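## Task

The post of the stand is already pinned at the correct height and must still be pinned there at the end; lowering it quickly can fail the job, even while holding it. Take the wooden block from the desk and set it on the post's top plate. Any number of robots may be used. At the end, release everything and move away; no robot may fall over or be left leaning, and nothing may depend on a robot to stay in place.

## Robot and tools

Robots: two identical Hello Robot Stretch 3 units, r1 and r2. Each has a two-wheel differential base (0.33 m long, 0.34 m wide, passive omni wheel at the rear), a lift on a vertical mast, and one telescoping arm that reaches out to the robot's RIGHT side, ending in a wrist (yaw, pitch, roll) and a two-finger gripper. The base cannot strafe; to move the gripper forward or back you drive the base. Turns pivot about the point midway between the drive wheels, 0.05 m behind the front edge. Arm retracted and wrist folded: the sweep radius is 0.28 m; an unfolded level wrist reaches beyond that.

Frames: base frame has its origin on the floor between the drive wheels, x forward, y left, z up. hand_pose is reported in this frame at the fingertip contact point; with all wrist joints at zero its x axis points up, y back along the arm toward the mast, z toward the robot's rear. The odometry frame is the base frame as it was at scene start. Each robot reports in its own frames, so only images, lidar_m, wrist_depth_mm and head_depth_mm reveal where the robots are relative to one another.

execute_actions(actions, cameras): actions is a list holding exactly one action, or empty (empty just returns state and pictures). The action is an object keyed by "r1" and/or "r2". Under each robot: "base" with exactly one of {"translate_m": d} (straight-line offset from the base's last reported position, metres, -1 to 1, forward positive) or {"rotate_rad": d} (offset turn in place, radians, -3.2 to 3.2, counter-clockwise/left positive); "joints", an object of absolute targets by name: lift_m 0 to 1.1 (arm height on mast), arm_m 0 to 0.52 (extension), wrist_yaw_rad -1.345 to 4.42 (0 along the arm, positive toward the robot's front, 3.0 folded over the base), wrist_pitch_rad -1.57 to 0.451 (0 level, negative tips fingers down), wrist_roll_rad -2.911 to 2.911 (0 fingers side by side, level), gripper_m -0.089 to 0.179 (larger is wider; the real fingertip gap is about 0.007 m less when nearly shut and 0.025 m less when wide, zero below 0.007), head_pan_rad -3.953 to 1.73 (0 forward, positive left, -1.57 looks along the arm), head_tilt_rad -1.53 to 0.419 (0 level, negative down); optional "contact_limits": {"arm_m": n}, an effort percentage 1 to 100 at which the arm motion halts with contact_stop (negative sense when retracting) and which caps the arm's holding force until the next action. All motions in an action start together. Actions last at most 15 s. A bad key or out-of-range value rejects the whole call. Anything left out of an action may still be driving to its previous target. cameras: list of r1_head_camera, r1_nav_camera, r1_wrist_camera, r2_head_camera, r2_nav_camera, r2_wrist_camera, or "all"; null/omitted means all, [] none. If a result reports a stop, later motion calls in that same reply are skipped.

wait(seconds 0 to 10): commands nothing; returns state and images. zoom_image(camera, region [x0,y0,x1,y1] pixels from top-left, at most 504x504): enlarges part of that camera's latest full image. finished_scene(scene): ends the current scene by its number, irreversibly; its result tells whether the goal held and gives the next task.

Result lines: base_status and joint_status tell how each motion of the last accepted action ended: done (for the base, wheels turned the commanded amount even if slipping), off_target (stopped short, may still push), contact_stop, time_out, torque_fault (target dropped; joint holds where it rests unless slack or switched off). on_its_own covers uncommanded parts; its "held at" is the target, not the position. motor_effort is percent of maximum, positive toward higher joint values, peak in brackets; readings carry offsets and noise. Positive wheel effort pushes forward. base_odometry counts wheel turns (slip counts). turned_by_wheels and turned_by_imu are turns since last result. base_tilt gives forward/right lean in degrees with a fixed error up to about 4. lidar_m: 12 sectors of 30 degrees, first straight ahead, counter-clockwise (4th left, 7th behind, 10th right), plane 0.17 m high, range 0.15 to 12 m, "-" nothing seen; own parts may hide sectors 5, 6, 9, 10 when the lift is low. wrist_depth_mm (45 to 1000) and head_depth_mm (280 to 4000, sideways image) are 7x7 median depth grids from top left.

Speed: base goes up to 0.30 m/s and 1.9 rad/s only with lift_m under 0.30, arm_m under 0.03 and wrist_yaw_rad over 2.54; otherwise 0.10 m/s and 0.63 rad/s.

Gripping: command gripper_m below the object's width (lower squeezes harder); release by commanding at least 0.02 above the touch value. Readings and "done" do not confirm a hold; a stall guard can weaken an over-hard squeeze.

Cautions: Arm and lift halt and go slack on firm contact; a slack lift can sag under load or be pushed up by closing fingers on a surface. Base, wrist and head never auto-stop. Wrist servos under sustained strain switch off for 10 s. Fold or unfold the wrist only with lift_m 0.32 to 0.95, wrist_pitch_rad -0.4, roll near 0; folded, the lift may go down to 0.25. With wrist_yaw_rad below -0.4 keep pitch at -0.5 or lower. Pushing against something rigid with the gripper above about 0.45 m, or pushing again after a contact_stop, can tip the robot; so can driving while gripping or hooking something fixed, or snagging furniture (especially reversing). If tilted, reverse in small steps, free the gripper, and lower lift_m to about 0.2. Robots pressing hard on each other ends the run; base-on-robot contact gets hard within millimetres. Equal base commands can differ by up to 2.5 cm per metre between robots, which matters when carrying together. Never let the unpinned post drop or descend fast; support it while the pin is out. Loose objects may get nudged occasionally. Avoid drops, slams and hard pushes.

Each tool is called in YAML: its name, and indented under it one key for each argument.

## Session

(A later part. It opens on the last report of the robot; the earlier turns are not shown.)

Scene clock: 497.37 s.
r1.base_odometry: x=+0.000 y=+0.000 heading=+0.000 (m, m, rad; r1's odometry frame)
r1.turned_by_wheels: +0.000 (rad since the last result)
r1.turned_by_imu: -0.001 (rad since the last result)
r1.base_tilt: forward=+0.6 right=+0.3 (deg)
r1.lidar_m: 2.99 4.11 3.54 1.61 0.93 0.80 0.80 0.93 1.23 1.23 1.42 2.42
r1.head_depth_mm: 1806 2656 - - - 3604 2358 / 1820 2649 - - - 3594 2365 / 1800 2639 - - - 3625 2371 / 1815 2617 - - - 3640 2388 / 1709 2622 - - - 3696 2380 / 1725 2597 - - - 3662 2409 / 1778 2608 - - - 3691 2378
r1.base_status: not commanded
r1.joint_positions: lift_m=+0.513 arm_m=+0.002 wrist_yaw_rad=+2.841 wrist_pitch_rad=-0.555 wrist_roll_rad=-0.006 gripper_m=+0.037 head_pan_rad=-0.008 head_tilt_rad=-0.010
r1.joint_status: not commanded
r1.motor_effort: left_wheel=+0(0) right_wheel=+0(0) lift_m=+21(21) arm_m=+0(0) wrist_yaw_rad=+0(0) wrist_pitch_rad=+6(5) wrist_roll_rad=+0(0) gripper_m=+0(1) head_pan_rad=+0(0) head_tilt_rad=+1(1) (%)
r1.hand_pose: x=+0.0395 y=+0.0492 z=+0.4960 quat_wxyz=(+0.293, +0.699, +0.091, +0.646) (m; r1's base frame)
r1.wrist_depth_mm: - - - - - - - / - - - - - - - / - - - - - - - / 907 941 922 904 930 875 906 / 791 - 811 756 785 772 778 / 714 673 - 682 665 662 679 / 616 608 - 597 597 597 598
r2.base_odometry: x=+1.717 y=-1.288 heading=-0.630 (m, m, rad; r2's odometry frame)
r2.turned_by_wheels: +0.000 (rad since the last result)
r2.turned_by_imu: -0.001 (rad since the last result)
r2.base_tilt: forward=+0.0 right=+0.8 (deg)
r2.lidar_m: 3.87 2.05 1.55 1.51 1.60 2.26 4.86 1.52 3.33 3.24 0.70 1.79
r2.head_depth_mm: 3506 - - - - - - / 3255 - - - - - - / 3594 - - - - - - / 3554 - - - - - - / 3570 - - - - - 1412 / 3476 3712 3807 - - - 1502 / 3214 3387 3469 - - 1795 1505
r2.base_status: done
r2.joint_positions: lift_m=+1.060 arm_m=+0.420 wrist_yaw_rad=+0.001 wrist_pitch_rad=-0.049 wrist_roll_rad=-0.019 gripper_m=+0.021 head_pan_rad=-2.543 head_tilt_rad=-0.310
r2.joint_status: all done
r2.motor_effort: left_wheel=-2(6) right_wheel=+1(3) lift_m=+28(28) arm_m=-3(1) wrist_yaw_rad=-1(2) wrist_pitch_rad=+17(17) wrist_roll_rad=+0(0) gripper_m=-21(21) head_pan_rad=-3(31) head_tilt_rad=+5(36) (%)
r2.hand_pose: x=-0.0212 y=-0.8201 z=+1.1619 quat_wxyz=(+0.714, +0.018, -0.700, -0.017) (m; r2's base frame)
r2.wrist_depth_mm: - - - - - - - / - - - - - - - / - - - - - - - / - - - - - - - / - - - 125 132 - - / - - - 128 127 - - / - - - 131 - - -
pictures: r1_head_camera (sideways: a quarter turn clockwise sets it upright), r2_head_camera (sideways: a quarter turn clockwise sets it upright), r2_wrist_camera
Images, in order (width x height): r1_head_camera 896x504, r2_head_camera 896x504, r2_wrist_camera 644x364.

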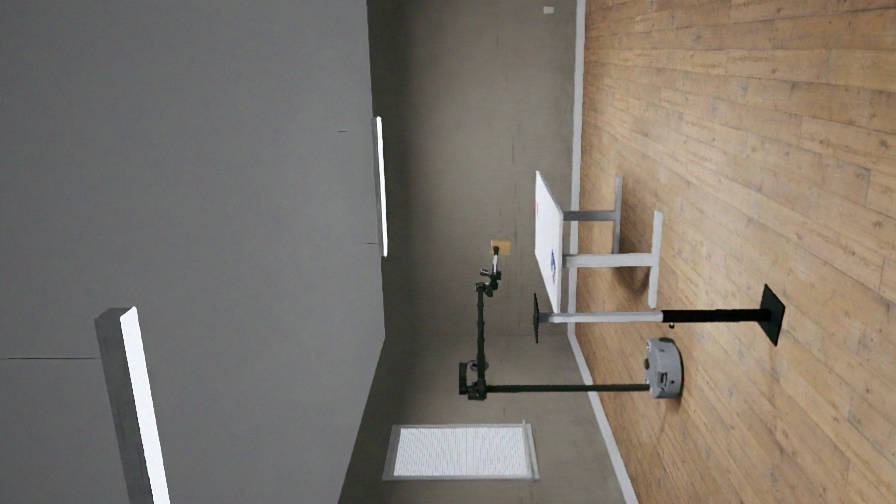

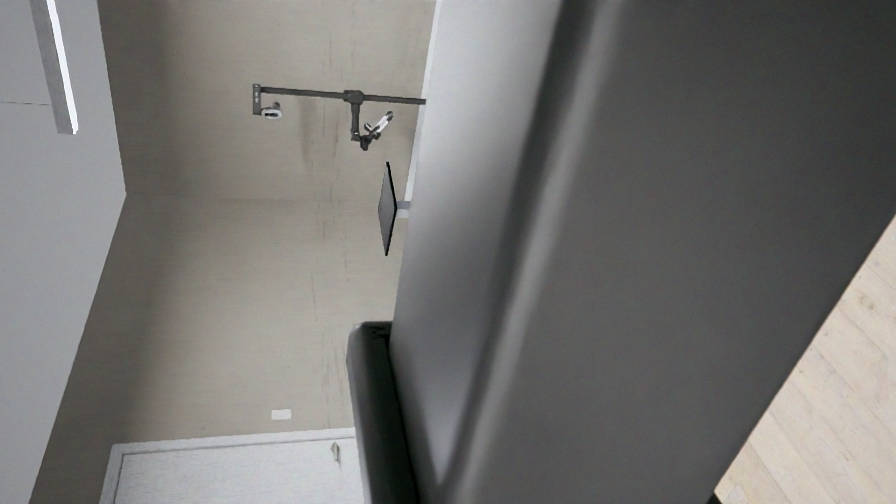

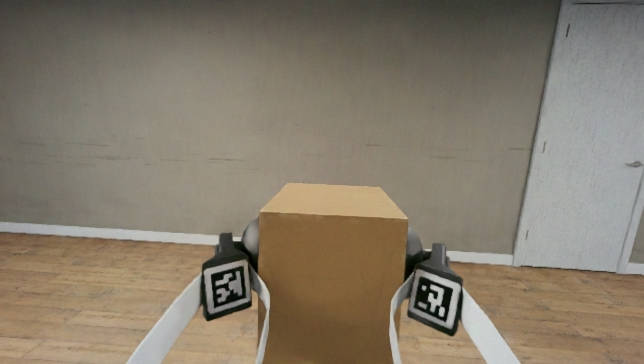

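execute_actions:
  actions:
    - {"r2": {"base": {"translate_m": -1.0}, "joints": {"arm_m": 0.10, "head_pan_rad": -1.9, "head_tilt_rad": -0.35}}}
  cameras: ["r2_wrist_camera", "r2_head_camera", "r1_head_camera"]

Scene clock: 561.53 s.
r1.base_odometry: x=+0.000 y=+0.000 heading=+0.000 (m, m, rad; r1's odometry frame)
r1.turned_by_wheels: +0.000 (rad since the last result)
r1.turned_by_imu: -0.001 (rad since the last result)
r1.base_tilt: forward=+0.6 right=+0.3 (deg)
r1.lidar_m: 3.03 3.64 3.54 1.61 0.93 0.80 0.80 0.93 1.23 1.23 1.42 2.42
r1.head_depth_mm: 1823 2662 - - - 3592 2361 / 1802 2640 - - - 3672 2341 / 1805 2644 - - - 3634 2370 / 1798 2638 - - - 3673 2388 / 1716 2613 - - - 3646 2375 / 1709 2589 - - - 3682 2398 / 1781 2585 - - - 3266 2389
r1.base_status: not commanded
r1.joint_positions: lift_m=+0.513 arm_m=+0.002 wrist_yaw_rad=+2.841 wrist_pitch_rad=-0.555 wrist_roll_rad=-0.006 gripper_m=+0.037 head_pan_rad=-0.008 head_tilt_rad=-0.010
r1.joint_status: not commanded
r1.motor_effort: left_wheel=+0(1) right_wheel=+0(0) lift_m=+21(22) arm_m=+0(0) wrist_yaw_rad=+0(0) wrist_pitch_rad=+6(6) wrist_roll_rad=+0(0) gripper_m=+0(0) head_pan_rad=+1(0) head_tilt_rad=+1(1) (%)
r1.hand_pose: x=+0.0395 y=+0.0492 z=+0.4960 quat_wxyz=(+0.293, +0.699, +0.091, +0.646) (m; r1's base frame)
r1.wrist_depth_mm: - - - - - - - / - - - - - - - / - - - - - - - / 919 961 952 900 907 886 911 / 797 - 800 777 781 775 767 / 703 696 - 683 680 680 653 / 639 623 - 612 599 592 594
r2.base_odometry: x=+0.909 y=-0.699 heading=-0.630 (m, m, rad; r2's odometry frame)
r2.turned_by_wheels: +0.000 (rad since the last result)
r2.turned_by_imu: -0.004 (rad since the last result)
r2.base_tilt: forward=+0.0 right=+0.8 (deg)
r2.lidar_m: 2.75 2.12 1.60 1.56 1.65 2.34 3.87 3.61 0.84 3.20 3.37 1.54
r2.head_depth_mm: 3076 3272 3430 - - 1731 1476 / 2954 3145 3320 - 2427 1861 1472 / 2841 3048 3169 - - 1787 1453 / 2809 2959 3067 - - 1723 1426 / 2777 2901 2985 - - 1785 1456 / 2667 2810 2924 - - - 1457 / 2625 2748 2869 - - 1717 1462
r2.base_status: done
r2.joint_positions: lift_m=+1.060 arm_m=+0.100 wrist_yaw_rad=+0.001 wrist_pitch_rad=-0.049 wrist_roll_rad=-0.019 gripper_m=+0.021 head_pan_rad=-1.907 head_tilt_rad=-0.346
r2.joint_status: all done
r2.motor_effort: left_wheel=-2(6) right_wheel=+2(3) lift_m=+28(28) arm_m=-3(5) wrist_yaw_rad=-1(1) wrist_pitch_rad=+17(17) wrist_roll_rad=+0(0) gripper_m=-21(20) head_pan_rad=+2(28) head_tilt_rad=-3(12) (%)
r2.hand_pose: x=-0.0213 y=-0.5001 z=+1.1619 quat_wxyz=(+0.714, +0.018, -0.700, -0.017) (m; r2's base frame)
r2.wrist_depth_mm: - - - - - - - / - - - - - - - / - - - - - - - / - - - - - - - / - - - 125 131 529 - / - - - 128 127 515 - / - - - 132 - - -
pictures: r1_head_camera (sideways: a quarter turn clockwise sets it upright), r2_head_camera (sideways: a quarter turn clockwise sets it upright), r2_wrist_camera
Images, in order (width x height): r1_head_camera 896x504, r2_head_camera 896x504, r2_wrist_camera 644x364.

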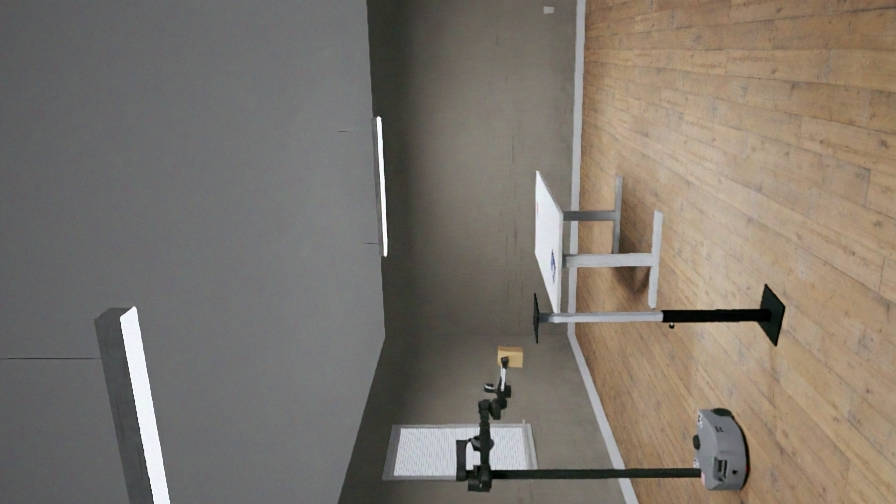

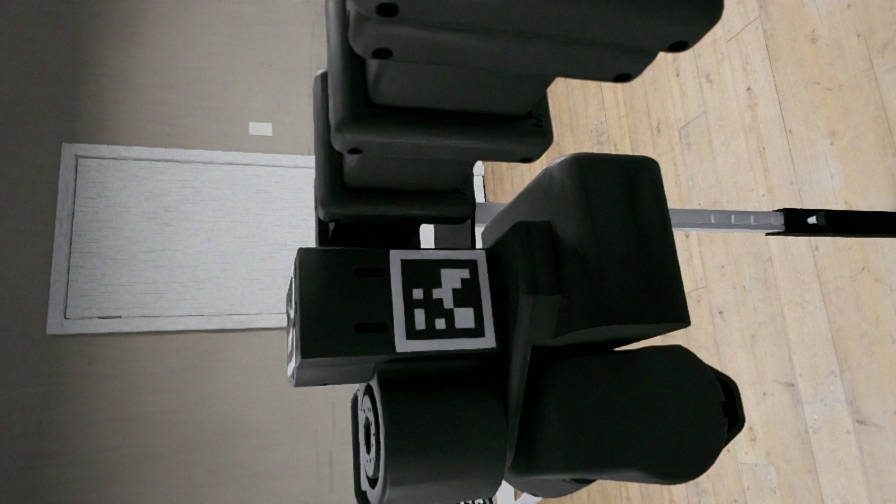

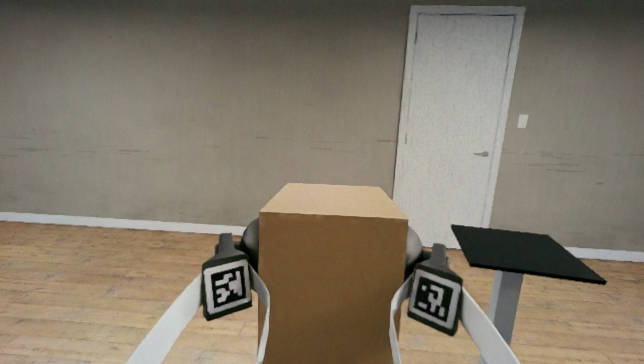

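zoom_image:
  camera: "r2_wrist_camera"
  region: [430, 200, 644, 364]

Region (430, 200, 644, 364) of r2_wrist_camera's 644x364 image, scaled by 2.355; it fills the top 386 rows of this view, and the rest is white.

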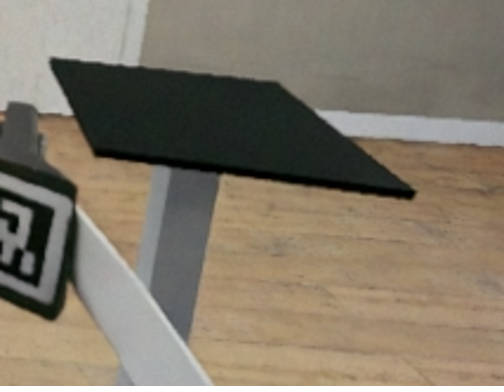

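execute_actions:
  actions:
    - {"r2": {"base": {"translate_m": -0.29}, "joints": {"arm_m": 0.41, "lift_m": 1.04, "head_pan_rad": -1.55, "head_tilt_rad": -0.35}}}
  cameras: ["r2_wrist_camera", "r2_head_camera", "r1_head_camera"]

Scene clock: 640.27 s.
r1.base_odometry: x=+0.000 y=+0.000 heading=+0.000 (m, m, rad; r1's odometry frame)
r1.turned_by_wheels: +0.000 (rad since the last result)
r1.turned_by_imu: +0.000 (rad since the last result)
r1.base_tilt: forward=+0.7 right=+0.2 (deg)
r1.lidar_m: 3.01 3.38 3.54 1.61 0.93 0.80 0.80 0.92 1.22 1.23 1.42 2.43
r1.head_depth_mm: 1807 2637 - - - 3604 2369 / 1818 2631 - - - 3643 2356 / 1816 2661 - - - 3671 2359 / 1787 2627 - - - 3687 2392 / 1718 2599 - - - 3704 2385 / 1700 2596 - - - 3688 2386 / 1772 2607 - - - 3688 2404
r1.base_status: not commanded
r1.joint_positions: lift_m=+0.513 arm_m=+0.002 wrist_yaw_rad=+2.841 wrist_pitch_rad=-0.555 wrist_roll_rad=-0.006 gripper_m=+0.037 head_pan_rad=-0.008 head_tilt_rad=-0.010
r1.joint_status: not commanded
r1.motor_effort: left_wheel=+0(0) right_wheel=+0(0) lift_m=+21(21) arm_m=+0(0) wrist_yaw_rad=+1(0) wrist_pitch_rad=+6(6) wrist_roll_rad=+0(0) gripper_m=+0(0) head_pan_rad=+0(0) head_tilt_rad=+1(1) (%)
r1.hand_pose: x=+0.0395 y=+0.0492 z=+0.4960 quat_wxyz=(+0.293, +0.699, +0.091, +0.646) (m; r1's base frame)
r1.wrist_depth_mm: - - - - - - - / - - - - - - - / - - - - - - - / 884 962 923 926 911 901 890 / 815 - 799 791 819 776 764 / 727 670 - 678 681 685 668 / 634 627 - 599 604 597 591
r2.base_odometry: x=+0.675 y=-0.528 heading=-0.630 (m, m, rad; r2's odometry frame)
r2.turned_by_wheels: +0.000 (rad since the last result)
r2.turned_by_imu: -0.002 (rad since the last result)
r2.base_tilt: forward=+0.0 right=+0.8 (deg)
r2.lidar_m: 3.04 2.14 1.62 1.58 1.66 2.36 3.56 3.41 3.25 0.78 3.34 1.81
r2.head_depth_mm: 2622 2785 2870 3138 2578 1863 1465 / 2656 2822 2944 3173 2562 1841 1461 / 2727 2849 2928 797 2427 1793 1415 / 2745 2841 3026 3160 2551 1786 1414 / 2708 2858 3081 3265 2557 1844 1460 / 2743 2938 3101 3247 2544 1846 1458 / 2761 2939 3133 3255 2520 1856 1463
r2.base_status: done
r2.joint_positions: lift_m=+1.040 arm_m=+0.410 wrist_yaw_rad=+0.000 wrist_pitch_rad=-0.049 wrist_roll_rad=-0.019 gripper_m=+0.021 head_pan_rad=-1.557 head_tilt_rad=-0.346
r2.joint_status: all done
r2.motor_effort: left_wheel=-2(7) right_wheel=+1(2) lift_m=+20(25) arm_m=+2(0) wrist_yaw_rad=-1(1) wrist_pitch_rad=+17(18) wrist_roll_rad=+0(0) gripper_m=-20(21) head_pan_rad=+2(18) head_tilt_rad=-3(4) (%)
r2.hand_pose: x=-0.0214 y=-0.8094 z=+1.1422 quat_wxyz=(+0.714, +0.018, -0.700, -0.017) (m; r2's base frame)
r2.wrist_depth_mm: - - - - - - - / - - - - - - - / - - - - - - - / - - - - - - - / - - - 126 132 - - / - - - 128 127 - - / - - - 132 230 - -
pictures: r1_head_camera (sideways: a quarter turn clockwise sets it upright), r2_head_camera (sideways: a quarter turn clockwise sets it upright), r2_wrist_camera
Images, in order (width x height): r1_head_camera 896x504, r2_head_camera 896x504, r2_wrist_camera 644x364.

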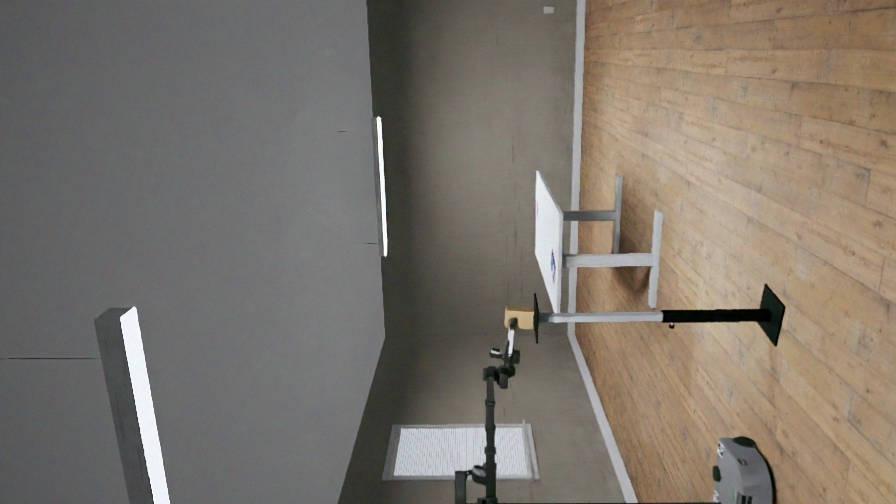

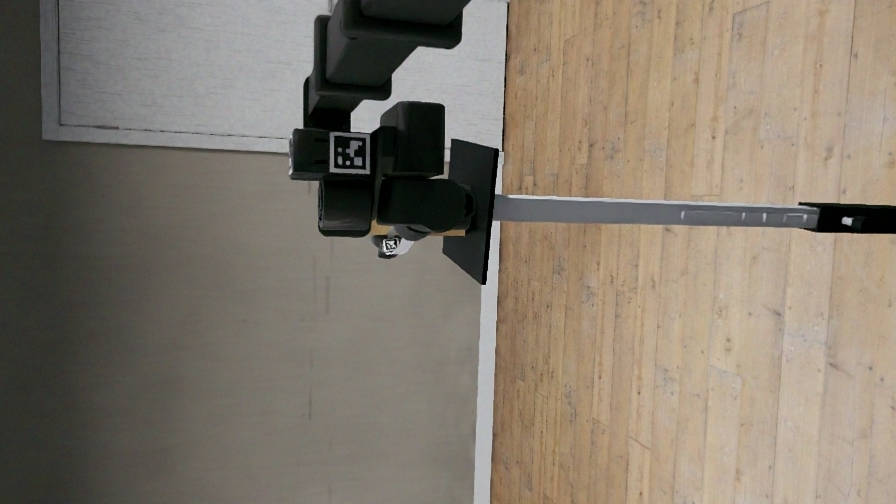

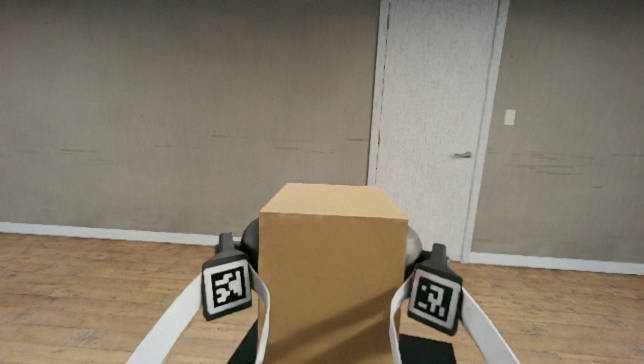

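zoom_image:
  camera: "r1_head_camera"
  region: [480, 270, 600, 370]

zoom_image:
  camera: "r2_head_camera"
  region: [340, 110, 560, 300]

Region (480, 270, 600, 370) of r1_head_camera's 896x504 image, scaled by 4.200, with more detail than that image has.

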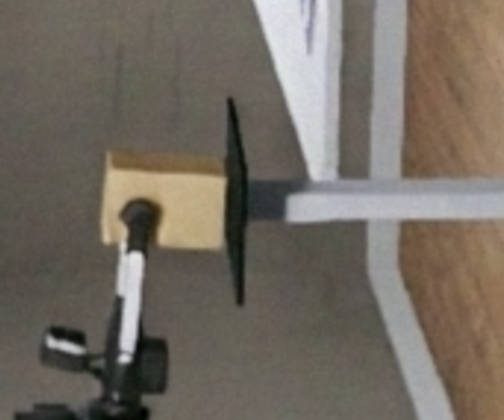

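Region (340, 110, 560, 300) of r2_head_camera's 896x504 image, scaled by 2.291, with more detail than that image has; it fills the top 435 rows of this view, and the rest is white.

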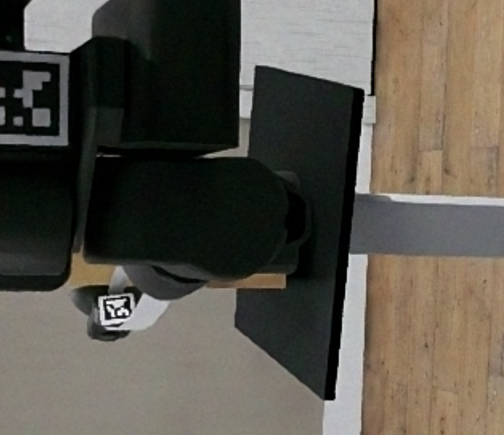

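execute_actions:
  actions:
    - {"r2": {"joints": {"lift_m": 1.025}}}
  cameras: ["r2_wrist_camera", "r1_head_camera"]

Scene clock: 665.90 s.
r1.base_odometry: x=+0.000 y=+0.000 heading=+0.000 (m, m, rad; r1's odometry frame)
r1.turned_by_wheels: +0.000 (rad since the last result)
r1.turned_by_imu: +0.000 (rad since the last result)
r1.base_tilt: forward=+0.6 right=+0.3 (deg)
r1.lidar_m: 3.02 3.38 3.54 1.61 0.93 0.80 0.80 0.92 1.23 1.22 1.42 2.42
r1.head_depth_mm: 1812 2672 - - - 3579 2362 / 1816 2636 - - - 3552 2378 / 1810 2634 - - - 3662 2382 / 1804 2598 - - - 3667 2361 / 1711 2626 - - - 3719 2385 / 1707 2609 - - - 3676 2394 / 1783 2587 - - - 3709 2387
r1.base_status: not commanded
r1.joint_positions: lift_m=+0.513 arm_m=+0.002 wrist_yaw_rad=+2.841 wrist_pitch_rad=-0.555 wrist_roll_rad=-0.006 gripper_m=+0.037 head_pan_rad=-0.008 head_tilt_rad=-0.010
r1.joint_status: not commanded
r1.motor_effort: left_wheel=+0(1) right_wheel=+0(0) lift_m=+21(21) arm_m=+0(0) wrist_yaw_rad=+0(0) wrist_pitch_rad=+6(6) wrist_roll_rad=+0(0) gripper_m=+0(0) head_pan_rad=+0(0) head_tilt_rad=+1(1) (%)
r1.hand_pose: x=+0.0395 y=+0.0492 z=+0.4960 quat_wxyz=(+0.293, +0.699, +0.091, +0.646) (m; r1's base frame)
r1.wrist_depth_mm: - - - - - - - / - - - - - - - / - - - - - - - / 904 958 917 926 878 915 915 / 798 - 817 794 806 778 769 / 692 696 - 687 682 677 671 / 612 620 - 594 596 586 589
r2.base_odometry: x=+0.675 y=-0.528 heading=-0.630 (m, m, rad; r2's odometry frame)
r2.turned_by_wheels: +0.000 (rad since the last result)
r2.turned_by_imu: -0.001 (rad since the last result)
r2.base_tilt: forward=+0.0 right=+0.8 (deg)
r2.lidar_m: 3.03 2.13 1.62 1.58 1.66 2.36 3.59 3.41 3.26 0.78 3.36 1.81
r2.head_depth_mm: 2630 2768 2918 - 2574 1867 1465 / 2646 2823 2925 3179 2574 1870 1471 / 2719 2863 2946 795 2416 1795 1420 / 2708 2845 3052 3205 2561 1790 1416 / 2724 2847 3052 3243 2551 1848 1463 / 2724 2930 3118 3247 2527 1854 1460 / 2794 2958 3119 3280 2534 1847 1456
r2.base_status: not commanded
r2.joint_positions: lift_m=+1.025 arm_m=+0.410 wrist_yaw_rad=+0.000 wrist_pitch_rad=-0.037 wrist_roll_rad=-0.019 gripper_m=+0.021 head_pan_rad=-1.557 head_tilt_rad=-0.346
r2.joint_status: all done
r2.motor_effort: left_wheel=-2(2) right_wheel=+1(1) lift_m=+18(19) arm_m=+2(3) wrist_yaw_rad=-1(2) wrist_pitch_rad=+13(17) wrist_roll_rad=+0(0) gripper_m=-21(20) head_pan_rad=+3(3) head_tilt_rad=-3(3) (%)
r2.hand_pose: x=-0.0214 y=-0.8098 z=+1.1303 quat_wxyz=(+0.714, +0.014, -0.700, -0.013) (m; r2's base frame)
r2.wrist_depth_mm: - - - - - - - / - - - - - - - / - - - - - - - / - - - - - - - / - - - 125 131 - - / - - - 128 127 - - / - - - 132 216 - -
pictures: r1_head_camera (sideways: a quarter turn clockwise sets it upright), r2_wrist_camera
Images, in order (width x height): r1_head_camera 896x504, r2_wrist_camera 644x364.

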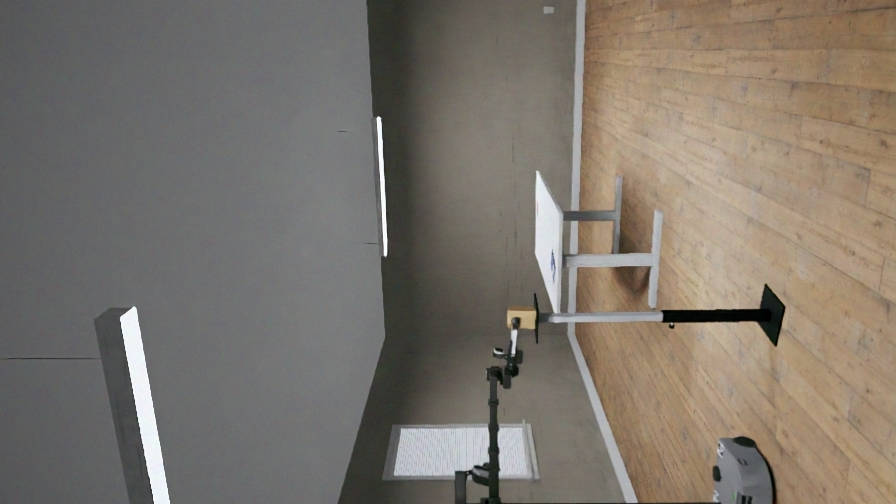

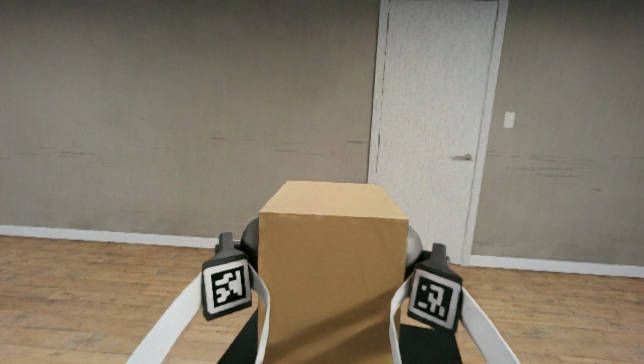

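execute_actions:
  actions:
    - {"r2": {"joints": {"lift_m": 1.019}}}
  cameras: ["r2_wrist_camera"]

Scene clock: 673.93 s.
r1.base_odometry: x=+0.000 y=+0.000 heading=+0.000 (m, m, rad; r1's odometry frame)
r1.turned_by_wheels: +0.000 (rad since the last result)
r1.turned_by_imu: +0.000 (rad since the last result)
r1.base_tilt: forward=+0.7 right=+0.2 (deg)
r1.lidar_m: 3.01 3.38 3.55 1.61 0.93 0.80 0.80 0.93 1.23 1.23 1.42 2.42
r1.head_depth_mm: 1808 2671 - - - 3641 2340 / 1796 2660 - - - 3651 2357 / 1813 2632 - - - 3701 2365 / 1800 2623 - - - 3625 2377 / 1723 2589 - - - 3656 2380 / 1712 2601 - - - 3742 2389 / 1783 2589 - - - 3689 2415
r1.base_status: not commanded
r1.joint_positions: lift_m=+0.513 arm_m=+0.002 wrist_yaw_rad=+2.841 wrist_pitch_rad=-0.555 wrist_roll_rad=-0.006 gripper_m=+0.037 head_pan_rad=-0.008 head_tilt_rad=-0.010
r1.joint_status: not commanded
r1.motor_effort: left_wheel=+0(0) right_wheel=+0(0) lift_m=+21(21) arm_m=+0(0) wrist_yaw_rad=+0(1) wrist_pitch_rad=+6(6) wrist_roll_rad=+0(0) gripper_m=+0(0) head_pan_rad=+0(0) head_tilt_rad=+1(1) (%)
r1.hand_pose: x=+0.0395 y=+0.0492 z=+0.4960 quat_wxyz=(+0.293, +0.699, +0.091, +0.646) (m; r1's base frame)
r1.wrist_depth_mm: - - - - - - - / - - - - - - - / - - - - - - - / 896 938 924 923 864 882 862 / 810 - 801 798 804 786 761 / 705 700 - 687 676 668 667 / 617 609 - 596 590 600 595
r2.base_odometry: x=+0.675 y=-0.528 heading=-0.630 (m, m, rad; r2's odometry frame)
r2.turned_by_wheels: +0.000 (rad since the last result)
r2.turned_by_imu: -0.001 (rad since the last result)
r2.base_tilt: forward=+0.0 right=+0.7 (deg)
r2.lidar_m: 3.03 2.14 1.62 1.58 1.66 2.36 3.57 3.42 3.24 0.78 3.36 1.81
r2.head_depth_mm: 2619 2741 2953 - 2580 1870 1475 / 2688 2835 2920 3206 2541 1870 1458 / 2706 2867 2991 - 2419 1787 1426 / 2708 2827 3009 3189 2524 1781 1415 / 2753 2890 3042 3240 2570 1852 1456 / 2800 2908 3082 3248 2562 1847 1460 / 2825 2946 3084 3262 2546 1852 1457
r2.base_status: not commanded
r2.joint_positions: lift_m=+1.019 arm_m=+0.410 wrist_yaw_rad=+0.000 wrist_pitch_rad=-0.023 wrist_roll_rad=-0.019 gripper_m=+0.021 head_pan_rad=-1.557 head_tilt_rad=-0.346
r2.joint_status: all done
r2.motor_effort: left_wheel=-2(2) right_wheel=+1(1) lift_m=+17(18) arm_m=+2(3) wrist_yaw_rad=-1(1) wrist_pitch_rad=+8(12) wrist_roll_rad=+0(0) gripper_m=-21(21) head_pan_rad=+2(3) head_tilt_rad=-3(3) (%)
r2.hand_pose: x=-0.0214 y=-0.8102 z=+1.1279 quat_wxyz=(+0.714, +0.009, -0.700, -0.008) (m; r2's base frame)
r2.wrist_depth_mm: - - - - - - - / - - - - - - - / - - - - - - - / - - - 195 - - - / - - - 124 130 - - / - - - 128 127 - - / - - - 133 212 - -
pictures: r2_wrist_camera
Images, in order (width x height): r2_wrist_camera 644x364.

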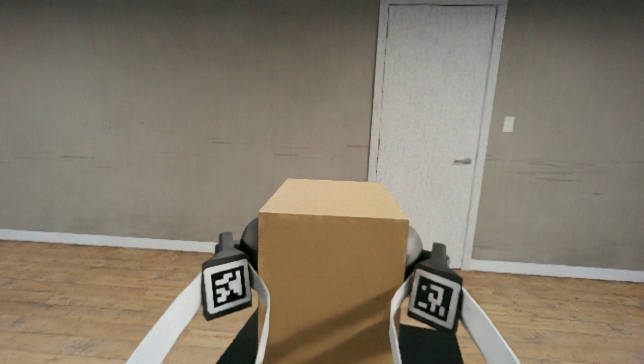

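The block is fully seated: wrist pitch effort is back to its unloaded value. Next I'll release it and retract the arm.

execute_actions:
  actions:
    - {"r2": {"joints": {"gripper_m": 0.11}}}
  cameras: ["r2_wrist_camera"]

execute_actions:
  actions:
    - {"r2": {"joints": {"arm_m": 0.10}}}
  cameras: ["r2_wrist_camera", "r1_head_camera", "r2_head_camera"]

Scene clock: 681.57 s.
r1.base_odometry: x=+0.000 y=+0.000 heading=+0.000 (m, m, rad; r1's odometry frame)
r1.turned_by_wheels: +0.000 (rad since the last result)
r1.turned_by_imu: +0.000 (rad since the last result)
r1.base_tilt: forward=+0.7 right=+0.3 (deg)
r1.lidar_m: 3.03 3.37 3.55 1.61 0.93 0.80 0.80 0.92 1.23 1.23 1.42 2.42
r1.head_depth_mm: 1816 2650 - - - 3580 2352 / 1813 2638 - - - 3614 2362 / 1791 2630 - - - 3646 2382 / 1798 2636 - - - 3702 2364 / 1715 2600 - - - 3691 2371 / 1715 2585 - - - 3703 2384 / 1780 2562 - - - 3663 2372
r1.base_status: not commanded
r1.joint_positions: lift_m=+0.513 arm_m=+0.002 wrist_yaw_rad=+2.841 wrist_pitch_rad=-0.555 wrist_roll_rad=-0.006 gripper_m=+0.037 head_pan_rad=-0.008 head_tilt_rad=-0.010
r1.joint_status: not commanded
r1.motor_effort: left_wheel=+0(0) right_wheel=+0(0) lift_m=+21(21) arm_m=+0(0) wrist_yaw_rad=+0(0) wrist_pitch_rad=+5(6) wrist_roll_rad=+0(0) gripper_m=+0(0) head_pan_rad=+0(0) head_tilt_rad=+1(1) (%)
r1.hand_pose: x=+0.0395 y=+0.0492 z=+0.4960 quat_wxyz=(+0.293, +0.699, +0.091, +0.646) (m; r1's base frame)
r1.wrist_depth_mm: - - - - - - - / - - - - - - - / - - - - - - - / 888 944 936 903 915 923 881 / 814 - 810 767 794 779 752 / 712 686 - 691 689 660 677 / 642 628 - 604 592 592 597
r2.base_odometry: x=+0.675 y=-0.528 heading=-0.630 (m, m, rad; r2's odometry frame)
r2.turned_by_wheels: +0.000 (rad since the last result)
r2.turned_by_imu: -0.001 (rad since the last result)
r2.base_tilt: forward=+0.0 right=+0.8 (deg)
r2.lidar_m: 3.02 2.13 1.62 1.58 1.65 2.37 3.57 3.40 3.25 0.78 3.35 1.81
r2.head_depth_mm: 2635 2778 2914 - 2566 1863 1466 / 2684 2797 2900 3177 2562 1864 1472 / 2689 2839 2939 - 2423 1786 1413 / 2695 2856 3051 3165 2547 1783 1418 / 2713 2890 3074 3222 2541 1846 1467 / 2741 2888 3092 3259 2537 1869 1458 / 2783 2960 3128 3271 2542 1855 1465
r2.base_status: not commanded
r2.joint_positions: lift_m=+1.019 arm_m=+0.410 wrist_yaw_rad=+0.000 wrist_pitch_rad=-0.024 wrist_roll_rad=-0.019 gripper_m=+0.110 head_pan_rad=-1.557 head_tilt_rad=-0.346
r2.joint_status: all done
r2.motor_effort: left_wheel=-2(2) right_wheel=+1(2) lift_m=+17(18) arm_m=+2(2) wrist_yaw_rad=-1(1) wrist_pitch_rad=+9(9) wrist_roll_rad=+0(0) gripper_m=+0(85) head_pan_rad=+2(2) head_tilt_rad=-3(3) (%)
r2.hand_pose: x=-0.0214 y=-0.8102 z=+1.1276 quat_wxyz=(+0.714, +0.009, -0.700, -0.009) (m; r2's base frame)
r2.wrist_depth_mm: - - - - - - - / - - - - - - - / - - - - - - - / - - - 193 - - - / - - - 126 132 - - / - - - 129 130 - - / - - - 135 223 - -
pictures: r2_wrist_camera
Images, in order (width x height): r2_wrist_camera 644x364.

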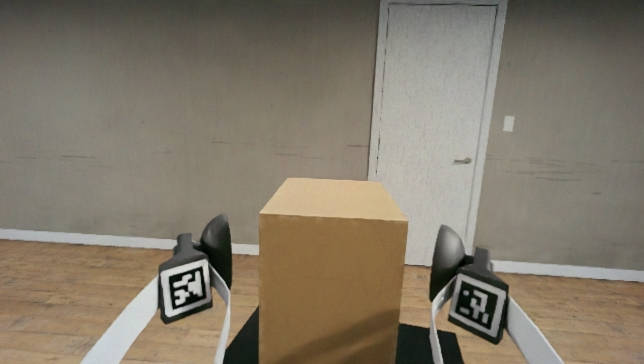

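Scene clock: 685.07 s.
r1.base_odometry: x=+0.000 y=+0.000 heading=+0.000 (m, m, rad; r1's odometry frame)
r1.turned_by_wheels: +0.000 (rad since the last result)
r1.turned_by_imu: +0.000 (rad since the last result)
r1.base_tilt: forward=+0.6 right=+0.2 (deg)
r1.lidar_m: 3.01 3.39 3.54 1.61 0.93 0.80 0.80 0.93 1.23 1.23 1.42 2.43
r1.head_depth_mm: 1806 2658 - - - 3575 2353 / 1803 2626 - - - 3599 2372 / 1804 2646 - - - 3646 2359 / 1812 2608 - - - 3599 2369 / 1711 2604 - - - 3674 2384 / 1707 2620 - - - 3664 2403 / 1789 2580 - - - 3721 2385
r1.base_status: not commanded
r1.joint_positions: lift_m=+0.513 arm_m=+0.002 wrist_yaw_rad=+2.841 wrist_pitch_rad=-0.555 wrist_roll_rad=-0.006 gripper_m=+0.037 head_pan_rad=-0.008 head_tilt_rad=-0.010
r1.joint_status: not commanded
r1.motor_effort: left_wheel=+0(1) right_wheel=+0(0) lift_m=+21(21) arm_m=+0(0) wrist_yaw_rad=+1(1) wrist_pitch_rad=+5(6) wrist_roll_rad=+0(0) gripper_m=+0(0) head_pan_rad=+0(0) head_tilt_rad=+1(1) (%)
r1.hand_pose: x=+0.0395 y=+0.0492 z=+0.4960 quat_wxyz=(+0.293, +0.699, +0.091, +0.646) (m; r1's base frame)
r1.wrist_depth_mm: - - - - - - - / - - - - - - - / - - - - - - - / 901 945 906 917 912 908 899 / 805 - 828 788 805 767 750 / 708 693 - 684 686 681 657 / 629 616 - 608 594 616 590
r2.base_odometry: x=+0.675 y=-0.528 heading=-0.630 (m, m, rad; r2's odometry frame)
r2.turned_by_wheels: +0.000 (rad since the last result)
r2.turned_by_imu: -0.001 (rad since the last result)
r2.base_tilt: forward=+0.1 right=+0.7 (deg)
r2.lidar_m: 3.03 2.13 1.62 1.57 1.65 2.36 3.58 3.42 3.26 0.78 3.37 1.81
r2.head_depth_mm: 2650 2761 2951 - - - 1397 / 2666 2797 2945 3108 - - 1423 / 2668 2854 3011 3127 - - 1387 / 2720 2843 3043 3204 2548 1871 1428 / 2715 2908 3064 3263 2548 1860 1456 / 2729 2927 3086 3260 2555 1856 1465 / 2779 2941 3095 3324 2534 1851 1457
r2.base_status: not commanded
r2.joint_positions: lift_m=+1.019 arm_m=+0.100 wrist_yaw_rad=+0.000 wrist_pitch_rad=-0.023 wrist_roll_rad=-0.019 gripper_m=+0.110 head_pan_rad=-1.557 head_tilt_rad=-0.346
r2.joint_status: all done
r2.motor_effort: left_wheel=-2(2) right_wheel=+1(1) lift_m=+18(18) arm_m=-3(6) wrist_yaw_rad=-1(1) wrist_pitch_rad=+9(9) wrist_roll_rad=+0(0) gripper_m=+1(0) head_pan_rad=+2(2) head_tilt_rad=-3(3) (%)
r2.hand_pose: x=-0.0214 y=-0.5009 z=+1.1279 quat_wxyz=(+0.714, +0.009, -0.700, -0.008) (m; r2's base frame)
r2.wrist_depth_mm: - - - - - - - / - - - - - - - / - - - - - - - / - - - 434 - - - / - - - 447 - - - / - - - - - - - / - - - - - - -
pictures: r1_head_camera (sideways: a quarter turn clockwise sets it upright), r2_head_camera (sideways: a quarter turn clockwise sets it upright), r2_wrist_camera
Images, in order (width x height): r1_head_camera 896x504, r2_head_camera 896x504, r2_wrist_camera 644x364.

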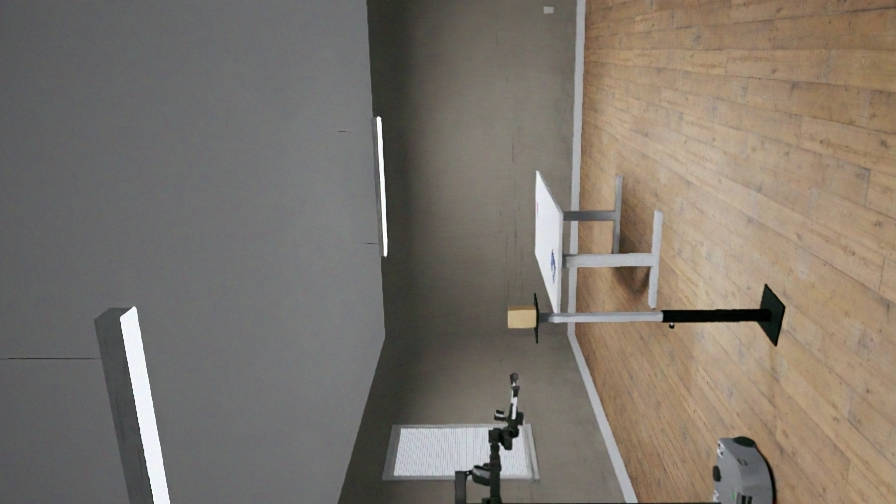

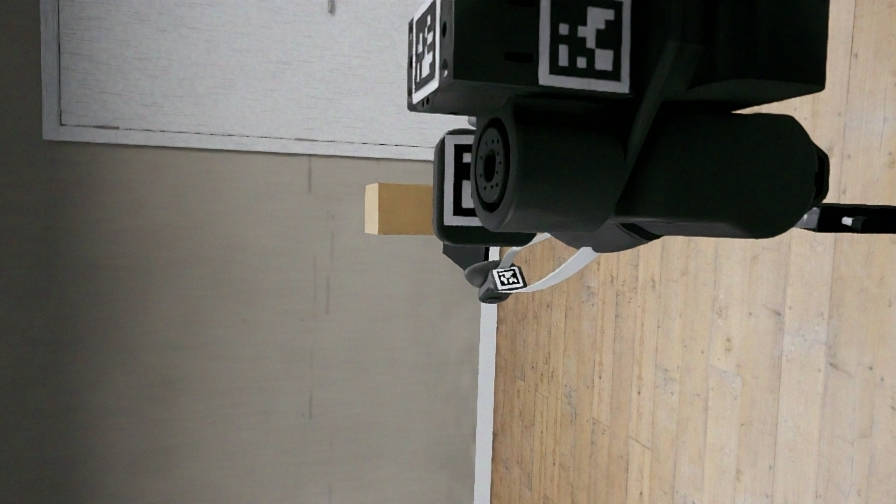

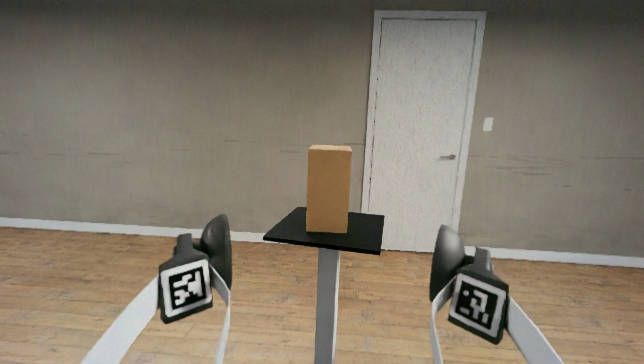

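The block is standing in the centre of the plate, the post is still locked, and the gripper is about 0.2 m or more away. I'll end the scene here.

finished_scene:
  scene: 2

The scene is finished: the task was done.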